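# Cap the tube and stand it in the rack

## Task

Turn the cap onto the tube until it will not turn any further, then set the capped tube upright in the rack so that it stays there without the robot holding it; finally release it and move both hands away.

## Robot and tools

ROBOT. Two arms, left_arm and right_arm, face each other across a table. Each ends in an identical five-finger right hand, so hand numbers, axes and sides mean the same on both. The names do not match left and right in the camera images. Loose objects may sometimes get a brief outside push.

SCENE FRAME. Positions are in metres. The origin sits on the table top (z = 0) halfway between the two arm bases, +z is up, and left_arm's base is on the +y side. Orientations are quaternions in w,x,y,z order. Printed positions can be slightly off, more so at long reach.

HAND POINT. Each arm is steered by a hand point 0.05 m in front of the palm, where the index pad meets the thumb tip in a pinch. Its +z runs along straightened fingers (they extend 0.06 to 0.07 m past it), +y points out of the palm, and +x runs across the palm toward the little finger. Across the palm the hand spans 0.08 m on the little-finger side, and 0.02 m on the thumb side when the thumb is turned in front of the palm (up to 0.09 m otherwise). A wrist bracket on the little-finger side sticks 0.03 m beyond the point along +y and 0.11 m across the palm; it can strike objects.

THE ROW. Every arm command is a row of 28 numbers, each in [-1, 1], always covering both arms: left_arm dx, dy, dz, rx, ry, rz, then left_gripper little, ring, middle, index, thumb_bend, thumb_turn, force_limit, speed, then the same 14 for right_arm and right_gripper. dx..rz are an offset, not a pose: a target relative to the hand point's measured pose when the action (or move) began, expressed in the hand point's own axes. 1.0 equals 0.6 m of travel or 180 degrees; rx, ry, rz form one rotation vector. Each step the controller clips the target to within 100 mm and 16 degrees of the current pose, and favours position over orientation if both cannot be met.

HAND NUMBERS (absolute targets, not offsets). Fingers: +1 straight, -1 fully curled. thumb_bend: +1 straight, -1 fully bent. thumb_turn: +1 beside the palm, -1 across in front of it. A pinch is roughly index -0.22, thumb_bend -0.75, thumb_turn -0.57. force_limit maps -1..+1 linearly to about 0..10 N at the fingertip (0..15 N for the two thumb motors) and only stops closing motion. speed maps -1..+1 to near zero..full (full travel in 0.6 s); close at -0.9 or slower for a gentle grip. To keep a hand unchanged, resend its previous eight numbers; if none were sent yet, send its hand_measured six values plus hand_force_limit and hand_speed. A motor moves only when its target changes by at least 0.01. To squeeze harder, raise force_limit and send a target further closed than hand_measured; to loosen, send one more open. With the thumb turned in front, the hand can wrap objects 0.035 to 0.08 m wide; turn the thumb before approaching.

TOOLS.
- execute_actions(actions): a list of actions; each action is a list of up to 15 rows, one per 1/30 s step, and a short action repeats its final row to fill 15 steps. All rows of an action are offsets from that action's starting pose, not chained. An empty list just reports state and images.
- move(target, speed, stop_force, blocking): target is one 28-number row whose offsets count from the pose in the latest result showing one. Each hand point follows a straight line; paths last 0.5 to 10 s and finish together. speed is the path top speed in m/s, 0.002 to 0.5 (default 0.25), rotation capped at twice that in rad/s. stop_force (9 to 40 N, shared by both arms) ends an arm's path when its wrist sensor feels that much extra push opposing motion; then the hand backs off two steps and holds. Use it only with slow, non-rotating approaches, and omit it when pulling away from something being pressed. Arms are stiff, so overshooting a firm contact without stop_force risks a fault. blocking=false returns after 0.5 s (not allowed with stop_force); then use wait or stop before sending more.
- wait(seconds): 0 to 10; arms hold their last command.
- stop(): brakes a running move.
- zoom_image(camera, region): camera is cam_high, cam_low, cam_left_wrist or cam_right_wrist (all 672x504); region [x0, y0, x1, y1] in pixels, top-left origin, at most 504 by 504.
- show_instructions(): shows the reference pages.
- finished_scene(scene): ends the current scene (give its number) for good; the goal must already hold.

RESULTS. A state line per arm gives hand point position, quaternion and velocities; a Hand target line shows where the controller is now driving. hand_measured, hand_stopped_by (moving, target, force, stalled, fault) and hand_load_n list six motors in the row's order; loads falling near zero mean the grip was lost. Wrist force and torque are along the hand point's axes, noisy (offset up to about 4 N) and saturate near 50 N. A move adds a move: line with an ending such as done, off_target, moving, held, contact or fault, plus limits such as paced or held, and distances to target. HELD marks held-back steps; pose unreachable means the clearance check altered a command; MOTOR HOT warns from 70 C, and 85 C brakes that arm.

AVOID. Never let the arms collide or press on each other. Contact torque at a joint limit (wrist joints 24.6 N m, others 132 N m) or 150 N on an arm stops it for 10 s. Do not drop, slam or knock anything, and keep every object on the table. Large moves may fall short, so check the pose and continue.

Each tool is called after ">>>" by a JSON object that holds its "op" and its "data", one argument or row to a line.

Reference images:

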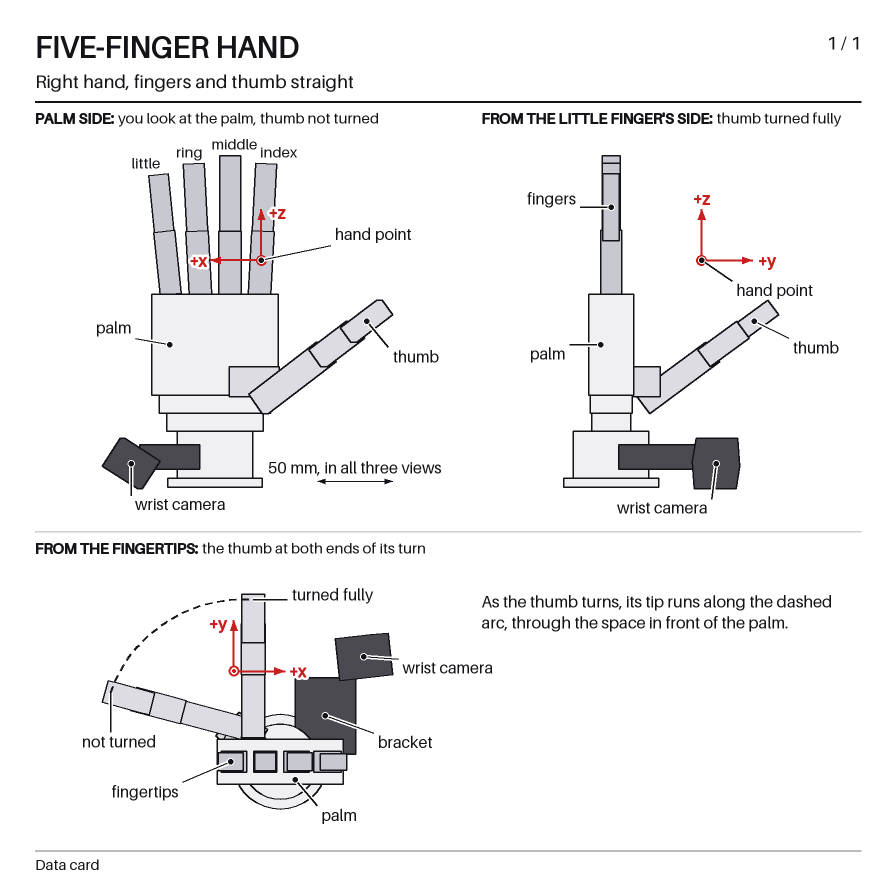

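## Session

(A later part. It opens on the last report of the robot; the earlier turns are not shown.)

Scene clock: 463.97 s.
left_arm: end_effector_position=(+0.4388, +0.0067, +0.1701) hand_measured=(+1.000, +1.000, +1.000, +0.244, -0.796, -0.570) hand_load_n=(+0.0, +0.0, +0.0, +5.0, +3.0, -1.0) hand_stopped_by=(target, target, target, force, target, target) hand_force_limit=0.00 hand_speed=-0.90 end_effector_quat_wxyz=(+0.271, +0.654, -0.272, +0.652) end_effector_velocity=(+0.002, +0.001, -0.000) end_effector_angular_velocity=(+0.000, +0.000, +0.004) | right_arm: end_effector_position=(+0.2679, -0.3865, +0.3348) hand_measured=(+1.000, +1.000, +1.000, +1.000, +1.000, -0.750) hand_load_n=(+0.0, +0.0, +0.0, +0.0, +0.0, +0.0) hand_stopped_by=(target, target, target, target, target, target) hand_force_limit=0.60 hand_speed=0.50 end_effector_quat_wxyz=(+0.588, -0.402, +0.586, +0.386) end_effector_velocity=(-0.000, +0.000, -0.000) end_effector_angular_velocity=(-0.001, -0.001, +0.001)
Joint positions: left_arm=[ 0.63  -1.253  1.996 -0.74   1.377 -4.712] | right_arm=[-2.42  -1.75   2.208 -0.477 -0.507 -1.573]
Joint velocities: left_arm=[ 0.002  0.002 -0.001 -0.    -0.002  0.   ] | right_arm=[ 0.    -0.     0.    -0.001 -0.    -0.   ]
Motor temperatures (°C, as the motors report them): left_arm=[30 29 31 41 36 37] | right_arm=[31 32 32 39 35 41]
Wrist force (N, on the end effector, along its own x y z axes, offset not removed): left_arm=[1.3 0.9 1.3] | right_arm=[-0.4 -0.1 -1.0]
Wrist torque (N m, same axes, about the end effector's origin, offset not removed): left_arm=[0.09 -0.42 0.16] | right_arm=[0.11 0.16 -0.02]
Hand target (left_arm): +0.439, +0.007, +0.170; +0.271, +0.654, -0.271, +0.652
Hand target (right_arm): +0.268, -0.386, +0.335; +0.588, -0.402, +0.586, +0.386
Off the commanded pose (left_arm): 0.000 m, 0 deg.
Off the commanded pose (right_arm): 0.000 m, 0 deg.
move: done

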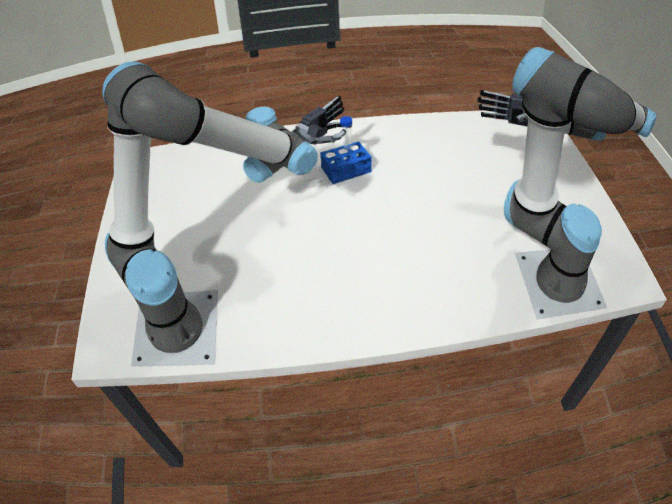

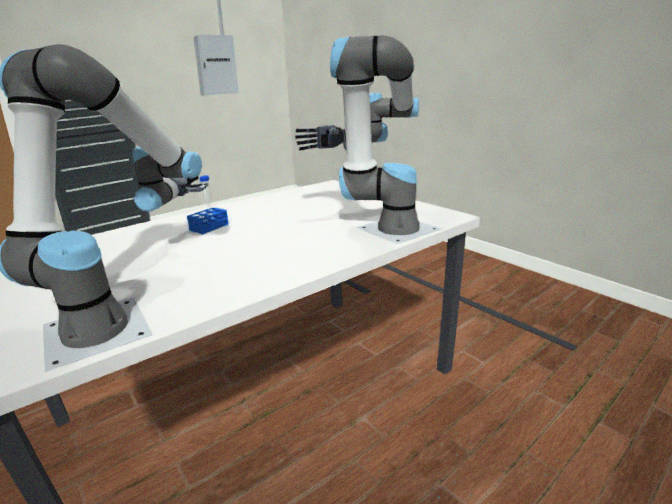

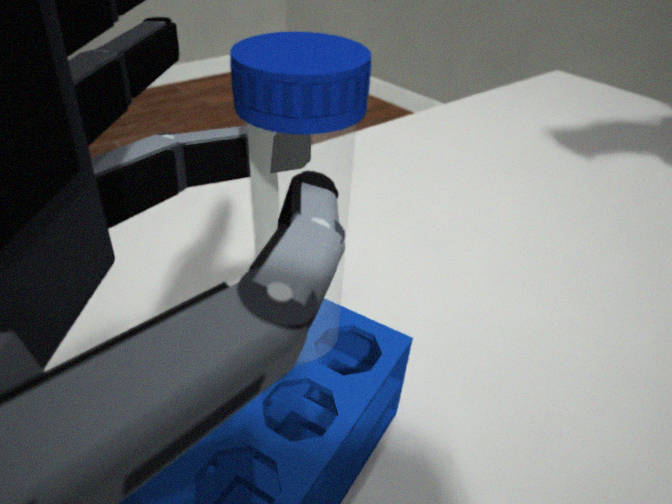

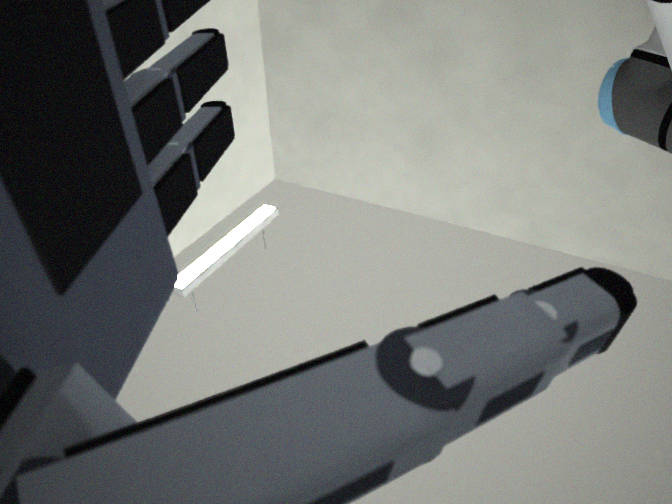

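>>> {"op": "move", "data": {
  "target": [-0.035,0,-0.005,0,0,0,1,1,1,-0.34,-0.8,-0.57,0,-0.9, 0,0,0,0,0,0,1,1,1,1,1,-0.75,0.6,0.5],
  "speed": 0.04
}}

>>> {"op": "zoom_image", "data": {
  "camera": "cam_high",
  "region": [290,100,400,190]
}}

Scene clock: 475.77 s.
left_arm: end_effector_position=(+0.4367, +0.0088, +0.1493) hand_measured=(+1.000, +1.000, +1.000, +0.244, -0.796, -0.570) hand_load_n=(+0.0, +0.0, +0.0, +5.0, +3.0, -1.0) hand_stopped_by=(target, target, target, force, target, target) hand_force_limit=0.00 hand_speed=-0.90 end_effector_quat_wxyz=(+0.271, +0.654, -0.272, +0.652) end_effector_velocity=(-0.000, +0.000, -0.002) end_effector_angular_velocity=(+0.000, +0.000, +0.000) | right_arm: end_effector_position=(+0.2679, -0.3865, +0.3348) hand_measured=(+1.000, +1.000, +1.000, +1.000, +1.000, -0.750) hand_load_n=(+0.0, +0.0, +0.0, +0.0, +0.0, +0.0) hand_stopped_by=(target, target, target, target, target, target) hand_force_limit=0.60 hand_speed=0.50 end_effector_quat_wxyz=(+0.588, -0.402, +0.586, +0.386) end_effector_velocity=(+0.000, -0.000, +0.000) end_effector_angular_velocity=(+0.001, +0.001, -0.001)
Joint positions: left_arm=[ 0.628 -1.222  2.022 -0.798  1.376 -4.712] | right_arm=[-2.42  -1.75   2.208 -0.477 -0.507 -1.573]
Joint velocities: left_arm=[ 0.     0.004  0.003 -0.006 -0.     0.   ] | right_arm=[-0.001  0.001 -0.     0.001  0.    -0.   ]
Motor temperatures (°C, as the motors report them): left_arm=[30 29 31 41 36 37] | right_arm=[31 32 32 39 35 41]
Wrist force (N, on the end effector, along its own x y z axes, offset not removed): left_arm=[-0.2 1.4 -0.1] | right_arm=[0.1 0.7 0.9]
Wrist torque (N m, same axes, about the end effector's origin, offset not removed): left_arm=[0.33 -0.13 0.13] | right_arm=[0.13 0.04 -0.07]
Hand target (left_arm): +0.437, +0.009, +0.149; +0.271, +0.654, -0.272, +0.652
Hand target (right_arm): +0.268, -0.386, +0.335; +0.588, -0.402, +0.586, +0.386
Off the commanded pose (left_arm): 0.000 m, 0 deg.
Off the commanded pose (right_arm): 0.000 m, 0 deg.
move: done

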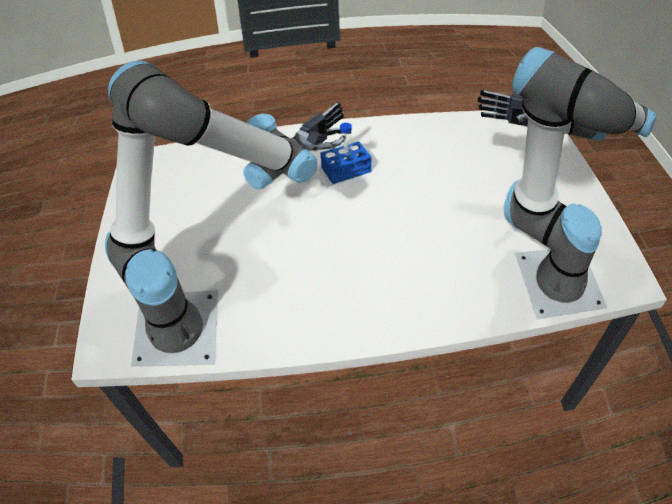

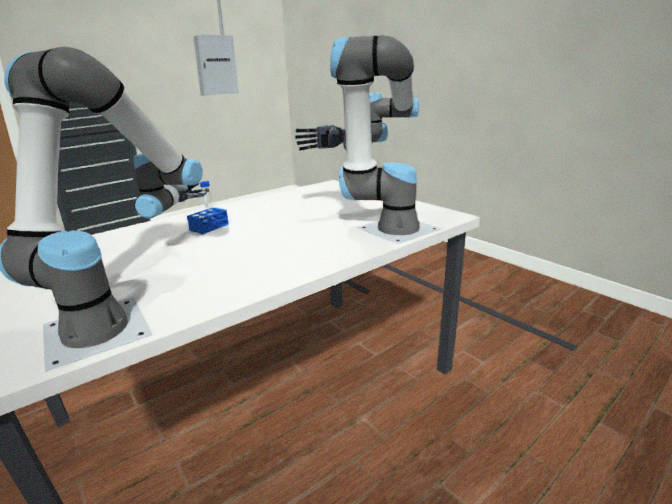

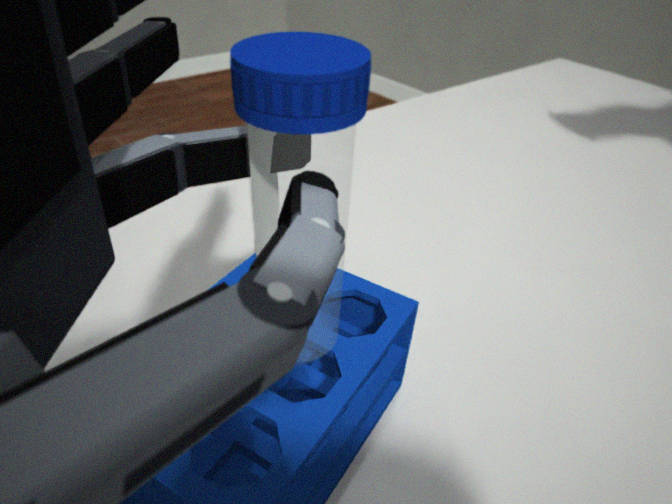

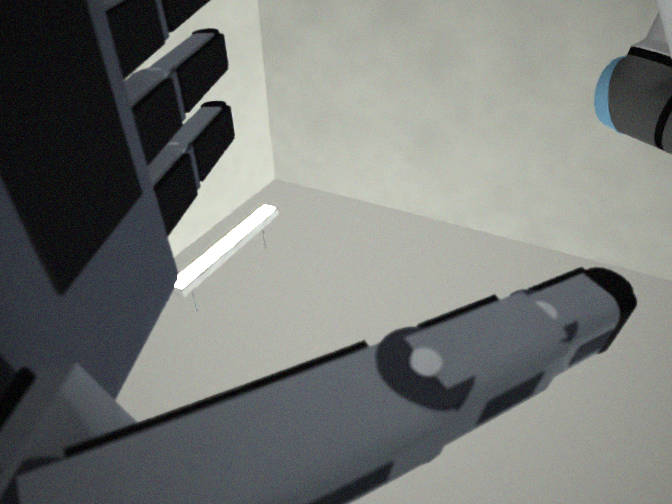

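Region (290, 100, 400, 190) of cam_high's 672x504 image, scaled by 4.582, with more detail than that image has; it fills the top 412 rows of this view, and the rest is white.

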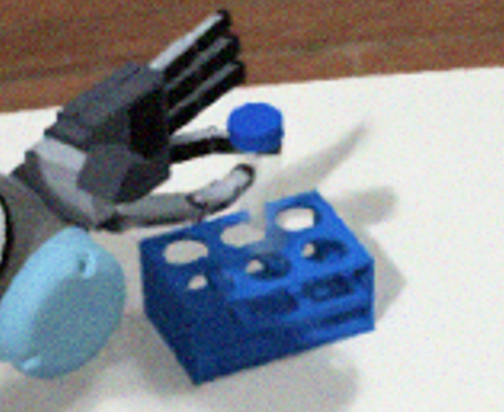

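>>> {"op": "move", "data": {
  "target": [0,0,0,0,-0.035,0,1,1,1,-0.34,-0.8,-0.57,0,-0.9, 0,0,0,0,0,0,1,1,1,1,1,-0.75,0.6,0.5],
  "speed": 0.1
}}

>>> {"op": "move", "data": {
  "target": [-0.04,0,0.0044,0,0,0,1,1,1,-0.34,-0.8,-0.57,0,-0.9, 0,0,0,0,0,0,1,1,1,1,1,-0.75,0.6,0.5],
  "speed": 0.03
}}

Scene clock: 486.23 s.
left_arm: end_effector_position=(+0.4367, +0.0089, +0.1494) hand_measured=(+1.000, +1.000, +1.000, +0.244, -0.796, -0.570) hand_load_n=(+0.0, +0.0, +0.0, +5.0, +3.0, -1.0) hand_stopped_by=(target, target, target, force, target, target) hand_force_limit=0.00 hand_speed=-0.90 end_effector_quat_wxyz=(+0.255, +0.688, -0.286, +0.616) end_effector_velocity=(+0.000, +0.000, -0.001) end_effector_angular_velocity=(+0.011, +0.010, +0.000) | right_arm: end_effector_position=(+0.2679, -0.3865, +0.3348) hand_measured=(+1.000, +1.000, +1.000, +1.000, +1.000, -0.750) hand_load_n=(+0.0, +0.0, +0.0, +0.0, +0.0, +0.0) hand_stopped_by=(target, target, target, target, target, target) hand_force_limit=0.60 hand_speed=0.50 end_effector_quat_wxyz=(+0.588, -0.402, +0.586, +0.386) end_effector_velocity=(-0.000, +0.000, -0.000) end_effector_angular_velocity=(-0.001, -0.001, +0.001)
Joint positions: left_arm=[ 0.631 -1.238  1.954 -0.603  1.379 -4.733] | right_arm=[-2.42  -1.75   2.208 -0.477 -0.507 -1.573]
Joint velocities: left_arm=[ 0.001  0.001 -0.009  0.023  0.001 -0.002] | right_arm=[ 0.001 -0.001 -0.    -0.001 -0.    -0.   ]
Motor temperatures (°C, as the motors report them): left_arm=[30 29 31 41 36 37] | right_arm=[31 32 32 39 35 41]
Wrist force (N, on the end effector, along its own x y z axes, offset not removed): left_arm=[2.4 1.0 0.5] | right_arm=[1.3 1.3 -0.8]
Wrist torque (N m, same axes, about the end effector's origin, offset not removed): left_arm=[0.09 -0.55 0.29] | right_arm=[0.23 -0.10 0.08]
Hand target (left_arm): +0.437, +0.009, +0.149; +0.255, +0.689, -0.286, +0.615
Hand target (right_arm): +0.268, -0.386, +0.335; +0.588, -0.402, +0.586, +0.386
Off the commanded pose (left_arm): 0.000 m, 0 deg.
Off the commanded pose (right_arm): 0.000 m, 0 deg.
move: done

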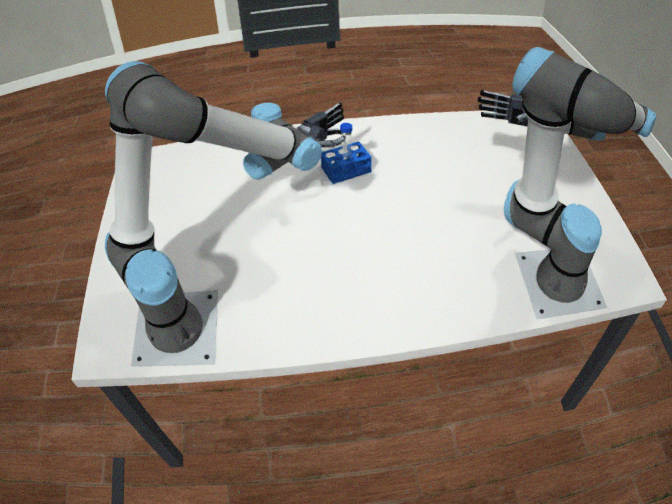

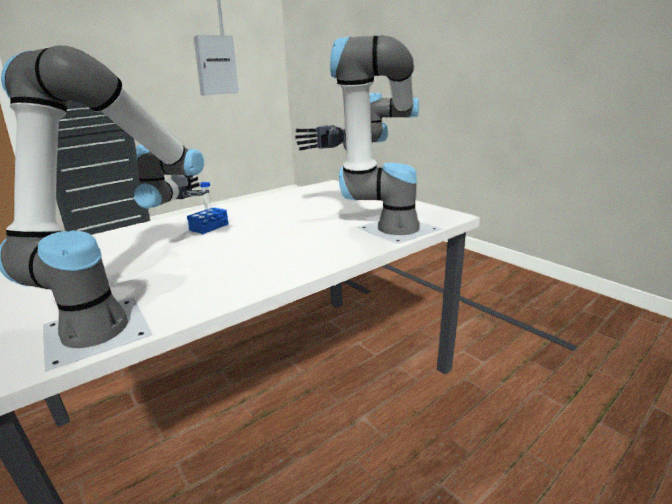

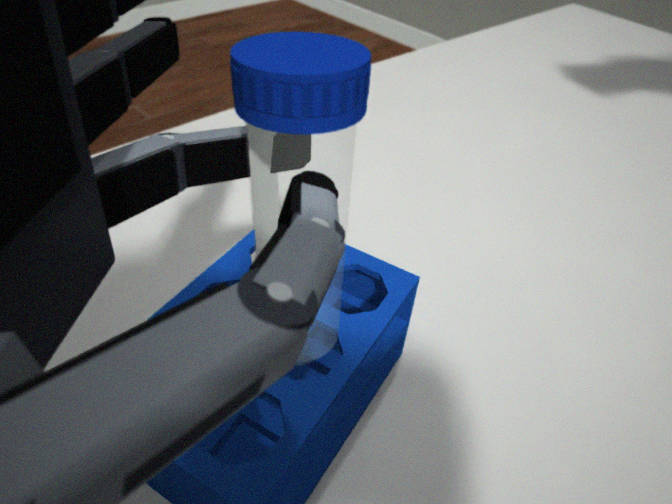

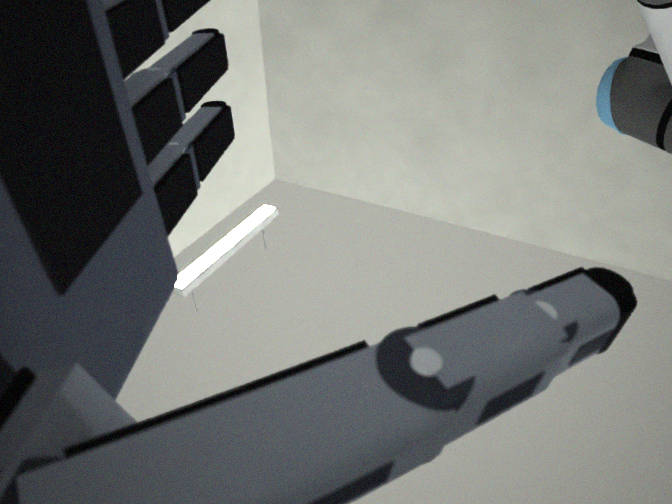

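Scene clock: 487.37 s.
left_arm: end_effector_position=(+0.4367, +0.0089, +0.1255) hand_measured=(+1.000, +1.000, +1.000, +0.244, -0.796, -0.570) hand_load_n=(+0.0, +0.0, +0.0, +5.0, +2.5, -1.0) hand_stopped_by=(target, target, target, force, target, target) hand_force_limit=0.00 hand_speed=-0.90 end_effector_quat_wxyz=(+0.255, +0.688, -0.286, +0.616) end_effector_velocity=(-0.001, -0.000, -0.003) end_effector_angular_velocity=(+0.000, +0.000, -0.001) | right_arm: end_effector_position=(+0.2679, -0.3865, +0.3348) hand_measured=(+1.000, +1.000, +1.000, +1.000, +1.000, -0.750) hand_load_n=(+0.0, +0.0, +0.0, +0.0, +0.0, +0.0) hand_stopped_by=(target, target, target, target, target, target) hand_force_limit=0.60 hand_speed=0.50 end_effector_quat_wxyz=(+0.588, -0.402, +0.586, +0.386) end_effector_velocity=(-0.000, +0.000, -0.000) end_effector_angular_velocity=(+0.001, -0.000, -0.000)
Joint positions: left_arm=[ 0.631 -1.197  1.975 -0.665  1.379 -4.733] | right_arm=[-2.42  -1.75   2.208 -0.477 -0.507 -1.573]
Joint velocities: left_arm=[-0.001  0.005  0.002 -0.006  0.     0.   ] | right_arm=[-0.     0.     0.     0.001  0.    -0.001]
Motor temperatures (°C, as the motors report them): left_arm=[30 29 31 41 36 37] | right_arm=[31 32 32 39 35 41]
Wrist force (N, on the end effector, along its own x y z axes, offset not removed): left_arm=[3.1 2.8 1.7] | right_arm=[0.8 1.1 0.0]
Wrist torque (N m, same axes, about the end effector's origin, offset not removed): left_arm=[0.41 -0.77 0.30] | right_arm=[0.32 -0.04 -0.02]
Hand target (left_arm): +0.437, +0.009, +0.125; +0.255, +0.688, -0.286, +0.616
Hand target (right_arm): +0.268, -0.386, +0.335; +0.588, -0.402, +0.586, +0.386
Off the commanded pose (left_arm): 0.000 m, 0 deg.
Off the commanded pose (right_arm): 0.000 m, 0 deg.
move: done

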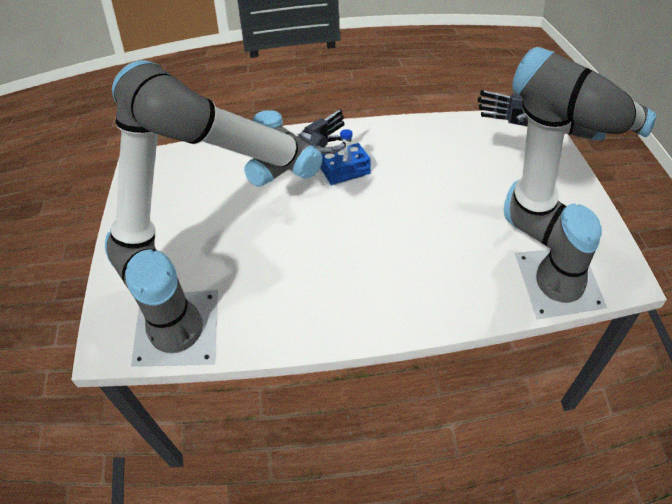

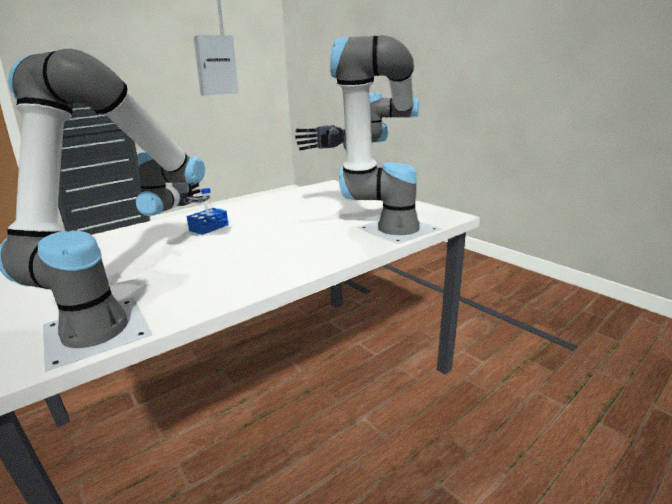

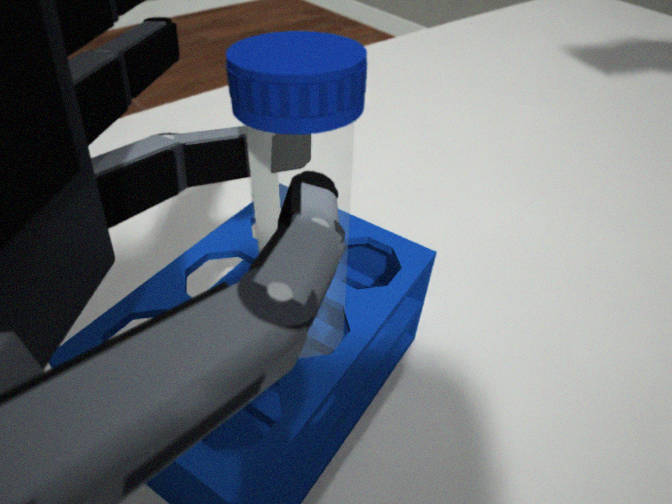

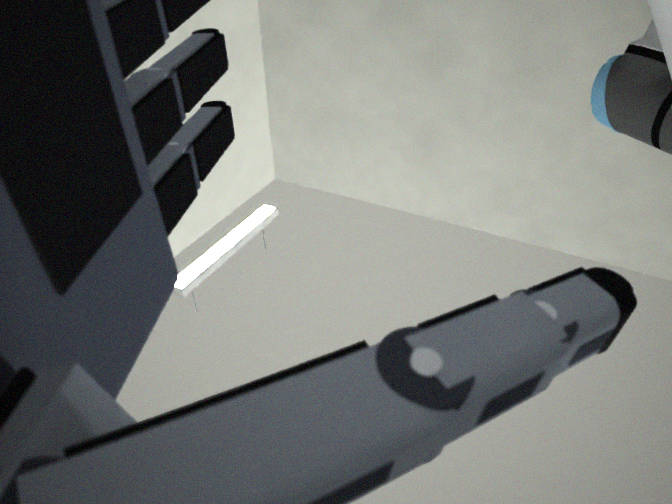

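In.

>>> {"op": "move", "data": {
  "target": [-0.05,0.005,0.0055,0,0,0,1,1,1,-0.34,-0.8,-0.57,0,-0.9, 0,0,0,0,0,0,1,1,1,1,1,-0.75,0.6,0.5],
  "speed": 0.03
}}

>>> {"op": "move", "data": {
  "target": [0,0,0,0,0,0,1,1,1,0.6,-0.3,-0.57,0,0, 0,0,0,0,0,0,1,1,1,1,1,-0.75,0.6,0.5]
}}

>>> {"op": "move", "data": {
  "target": [0.15,0,-0.016,0,0,0,1,1,1,0.6,-0.3,-0.57,0,0, 0,0,0,0,0,0,1,1,1,1,1,-0.75,0.6,0.5],
  "speed": 0.15
}}

Scene clock: 492.73 s.
left_arm: end_effector_position=(+0.4345, +0.0068, +0.0955) hand_measured=(+1.000, +1.000, +1.000, +0.244, -0.796, -0.570) hand_load_n=(+0.0, +0.0, +0.0, +5.0, +2.5, -1.0) hand_stopped_by=(target, target, target, force, target, target) hand_force_limit=0.00 hand_speed=-0.90 end_effector_quat_wxyz=(+0.255, +0.688, -0.286, +0.616) end_effector_velocity=(-0.000, -0.000, -0.003) end_effector_angular_velocity=(-0.000, -0.000, +0.000) | right_arm: end_effector_position=(+0.2679, -0.3865, +0.3348) hand_measured=(+1.000, +1.000, +1.000, +1.000, +1.000, -0.750) hand_load_n=(+0.0, +0.0, +0.0, +0.0, +0.0, +0.0) hand_stopped_by=(target, target, target, target, target, target) hand_force_limit=0.60 hand_speed=0.50 end_effector_quat_wxyz=(+0.588, -0.402, +0.586, +0.386) end_effector_velocity=(+0.000, -0.001, -0.000) end_effector_angular_velocity=(+0.000, -0.000, -0.001)
Joint positions: left_arm=[ 0.624 -1.141  1.996 -0.742  1.372 -4.734] | right_arm=[-2.42  -1.75   2.208 -0.477 -0.507 -1.573]
Joint velocities: left_arm=[-0.     0.006  0.001 -0.007 -0.001 -0.   ] | right_arm=[-0.002  0.     0.    -0.    -0.    -0.001]
Motor temperatures (°C, as the motors report them): left_arm=[30 29 31 41 36 37] | right_arm=[31 32 32 39 35 41]
Wrist force (N, on the end effector, along its own x y z axes, offset not removed): left_arm=[3.3 2.1 1.3] | right_arm=[-2.1 0.3 -0.7]
Wrist torque (N m, same axes, about the end effector's origin, offset not removed): left_arm=[0.31 -0.58 0.36] | right_arm=[0.14 0.42 -0.23]
Hand target (left_arm): +0.435, +0.007, +0.095; +0.255, +0.688, -0.286, +0.616
Hand target (right_arm): +0.268, -0.386, +0.335; +0.588, -0.402, +0.586, +0.386
Off the commanded pose (left_arm): 0.000 m, 0 deg.
Off the commanded pose (right_arm): 0.000 m, 0 deg.
move: done

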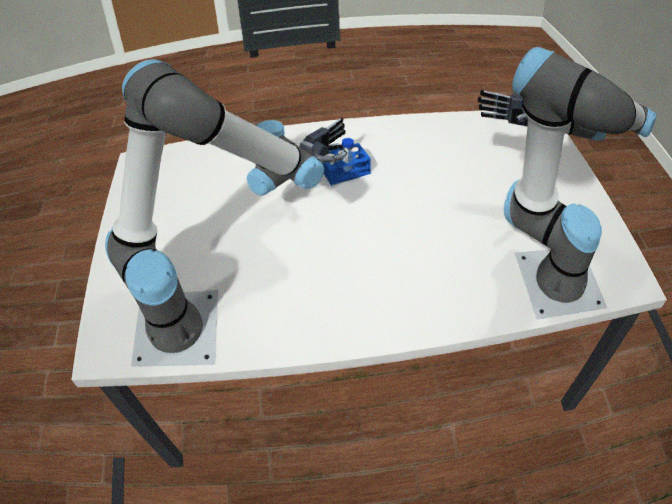

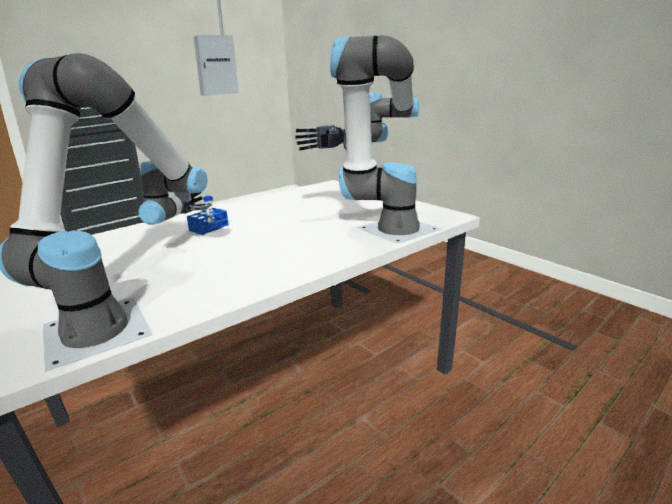

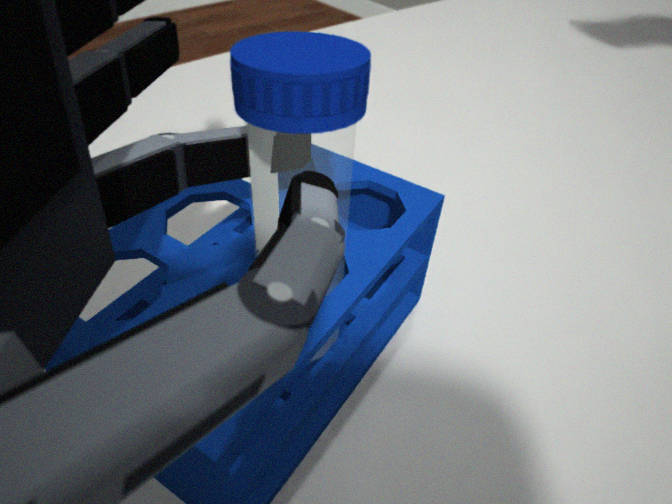

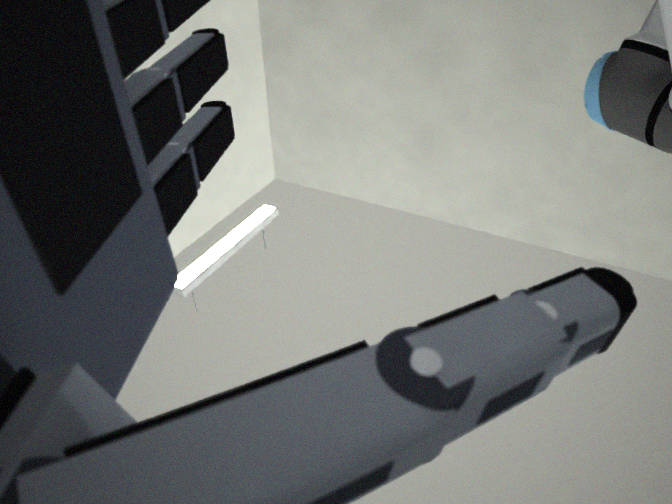

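Scene clock: 493.50 s.
left_arm: end_effector_position=(+0.4345, +0.0068, +0.0955) hand_measured=(+1.000, +1.000, +1.000, +0.600, -0.300, -0.570) hand_load_n=(+0.0, +0.0, +0.0, +0.0, +0.0, +0.0) hand_stopped_by=(target, target, target, target, target, target) hand_force_limit=0.00 hand_speed=0.00 end_effector_quat_wxyz=(+0.255, +0.688, -0.286, +0.616) end_effector_velocity=(-0.000, -0.000, +0.000) end_effector_angular_velocity=(-0.000, -0.000, -0.001) | right_arm: end_effector_position=(+0.2679, -0.3865, +0.3348) hand_measured=(+1.000, +1.000, +1.000, +1.000, +1.000, -0.750) hand_load_n=(+0.0, +0.0, +0.0, +0.0, +0.0, +0.0) hand_stopped_by=(target, target, target, target, target, target) hand_force_limit=0.60 hand_speed=0.50 end_effector_quat_wxyz=(+0.588, -0.402, +0.586, +0.386) end_effector_velocity=(-0.000, +0.000, +0.000) end_effector_angular_velocity=(+0.001, +0.001, +0.000)
Joint positions: left_arm=[ 0.624 -1.141  1.997 -0.742  1.372 -4.734] | right_arm=[-2.42  -1.75   2.208 -0.477 -0.507 -1.573]
Joint velocities: left_arm=[-0.001 -0.     0.001 -0.001  0.    -0.   ] | right_arm=[0.    0.    0.    0.001 0.    0.001]
Motor temperatures (°C, as the motors report them): left_arm=[30 29 31 41 36 37] | right_arm=[31 32 32 39 35 41]
Wrist force (N, on the end effector, along its own x y z axes, offset not removed): left_arm=[2.3 0.2 0.0] | right_arm=[-1.6 0.8 -0.5]
Wrist torque (N m, same axes, about the end effector's origin, offset not removed): left_arm=[0.17 -0.46 0.19] | right_arm=[0.18 0.24 -0.14]
Hand target (left_arm): +0.435, +0.007, +0.096; +0.255, +0.688, -0.286, +0.616
Hand target (right_arm): +0.268, -0.386, +0.335; +0.588, -0.402, +0.586, +0.386
Off the commanded pose (left_arm): 0.000 m, 0 deg.
Off the commanded pose (right_arm): 0.000 m, 0 deg.
move: done

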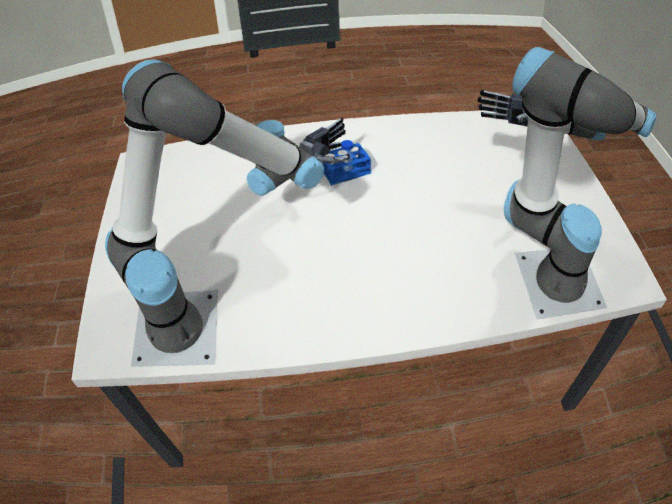

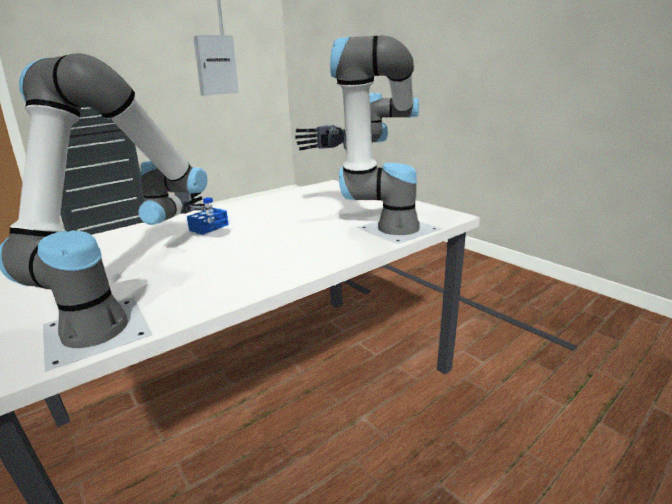

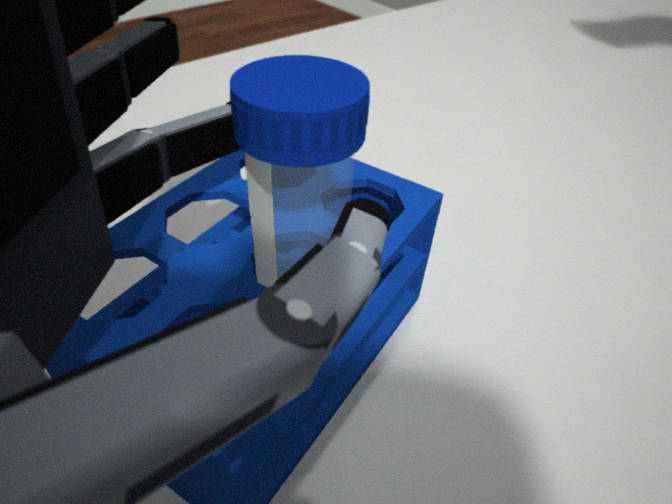

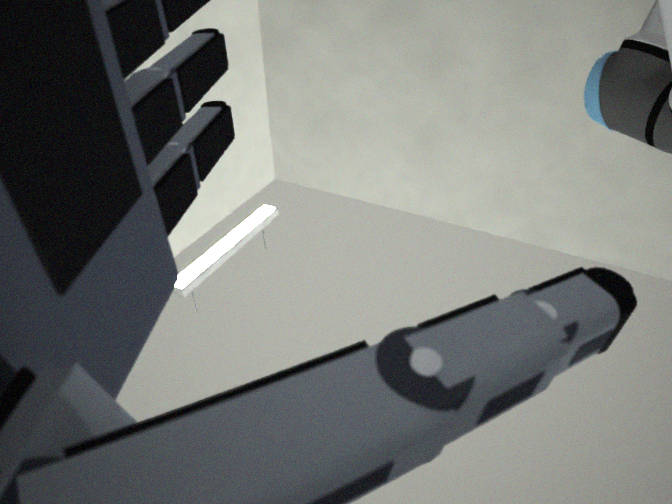

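Scene clock: 494.63 s.
left_arm: end_effector_position=(+0.4348, +0.0067, +0.1858) hand_measured=(+1.000, +1.000, +1.000, +0.600, -0.300, -0.570) hand_load_n=(+0.0, +0.0, +0.0, +0.0, +0.0, +0.0) hand_stopped_by=(target, target, target, target, target, target) hand_force_limit=0.00 hand_speed=0.00 end_effector_quat_wxyz=(+0.255, +0.688, -0.286, +0.616) end_effector_velocity=(-0.001, -0.001, +0.002) end_effector_angular_velocity=(-0.000, +0.000, -0.002) | right_arm: end_effector_position=(+0.2679, -0.3865, +0.3348) hand_measured=(+1.000, +1.000, +1.000, +1.000, +1.000, -0.750) hand_load_n=(+0.0, +0.0, +0.0, +0.0, +0.0, +0.0) hand_stopped_by=(target, target, target, target, target, target) hand_force_limit=0.60 hand_speed=0.50 end_effector_quat_wxyz=(+0.588, -0.402, +0.586, +0.386) end_effector_velocity=(-0.000, +0.000, +0.000) end_effector_angular_velocity=(+0.001, +0.000, +0.000)
Joint positions: left_arm=[ 0.624 -1.295  1.916 -0.508  1.373 -4.734] | right_arm=[-2.42  -1.75   2.208 -0.477 -0.507 -1.573]
Joint velocities: left_arm=[-0.002 -0.003 -0.003  0.006 -0.    -0.   ] | right_arm=[ 0.     0.     0.     0.001  0.    -0.   ]
Motor temperatures (°C, as the motors report them): left_arm=[30 29 31 41 36 37] | right_arm=[31 32 32 39 35 41]
Wrist force (N, on the end effector, along its own x y z axes, offset not removed): left_arm=[1.9 1.3 1.6] | right_arm=[0.4 1.2 0.6]
Wrist torque (N m, same axes, about the end effector's origin, offset not removed): left_arm=[0.21 -0.52 0.19] | right_arm=[0.22 0.00 -0.02]
Hand target (left_arm): +0.435, +0.007, +0.186; +0.255, +0.688, -0.286, +0.616
Hand target (right_arm): +0.268, -0.386, +0.335; +0.588, -0.402, +0.586, +0.386
Off the commanded pose (left_arm): 0.000 m, 0 deg.
Off the commanded pose (right_arm): 0.000 m, 0 deg.
move: done

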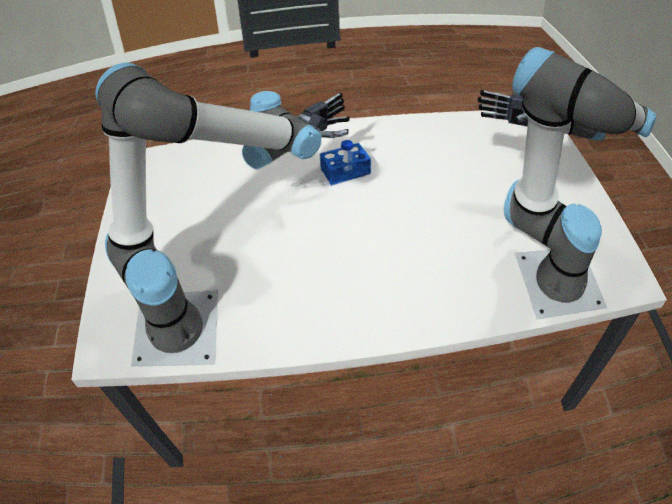

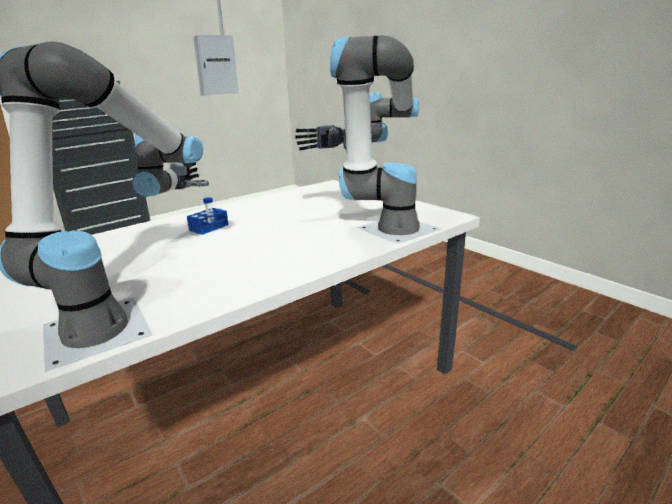

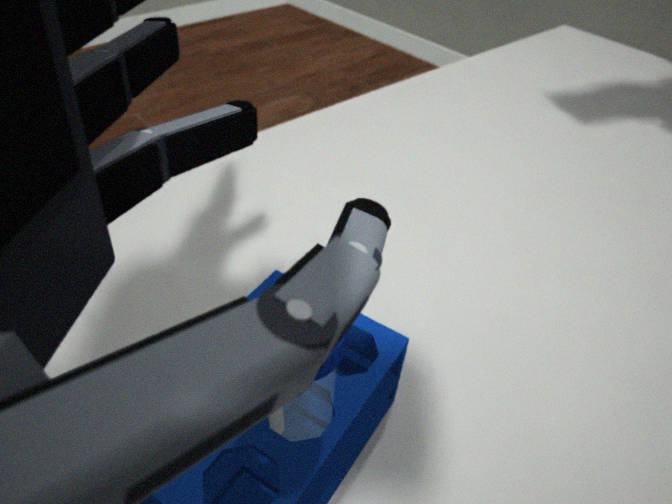

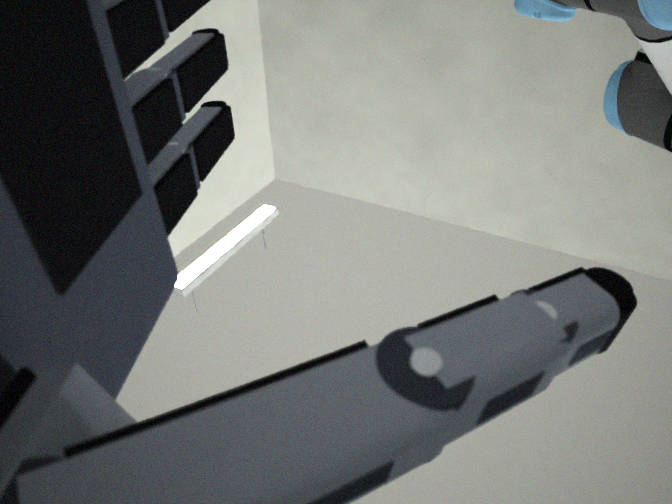

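>>> {"op": "finished_scene", "data": {
  "scene": 1
}}

The scene is finished: the task was done.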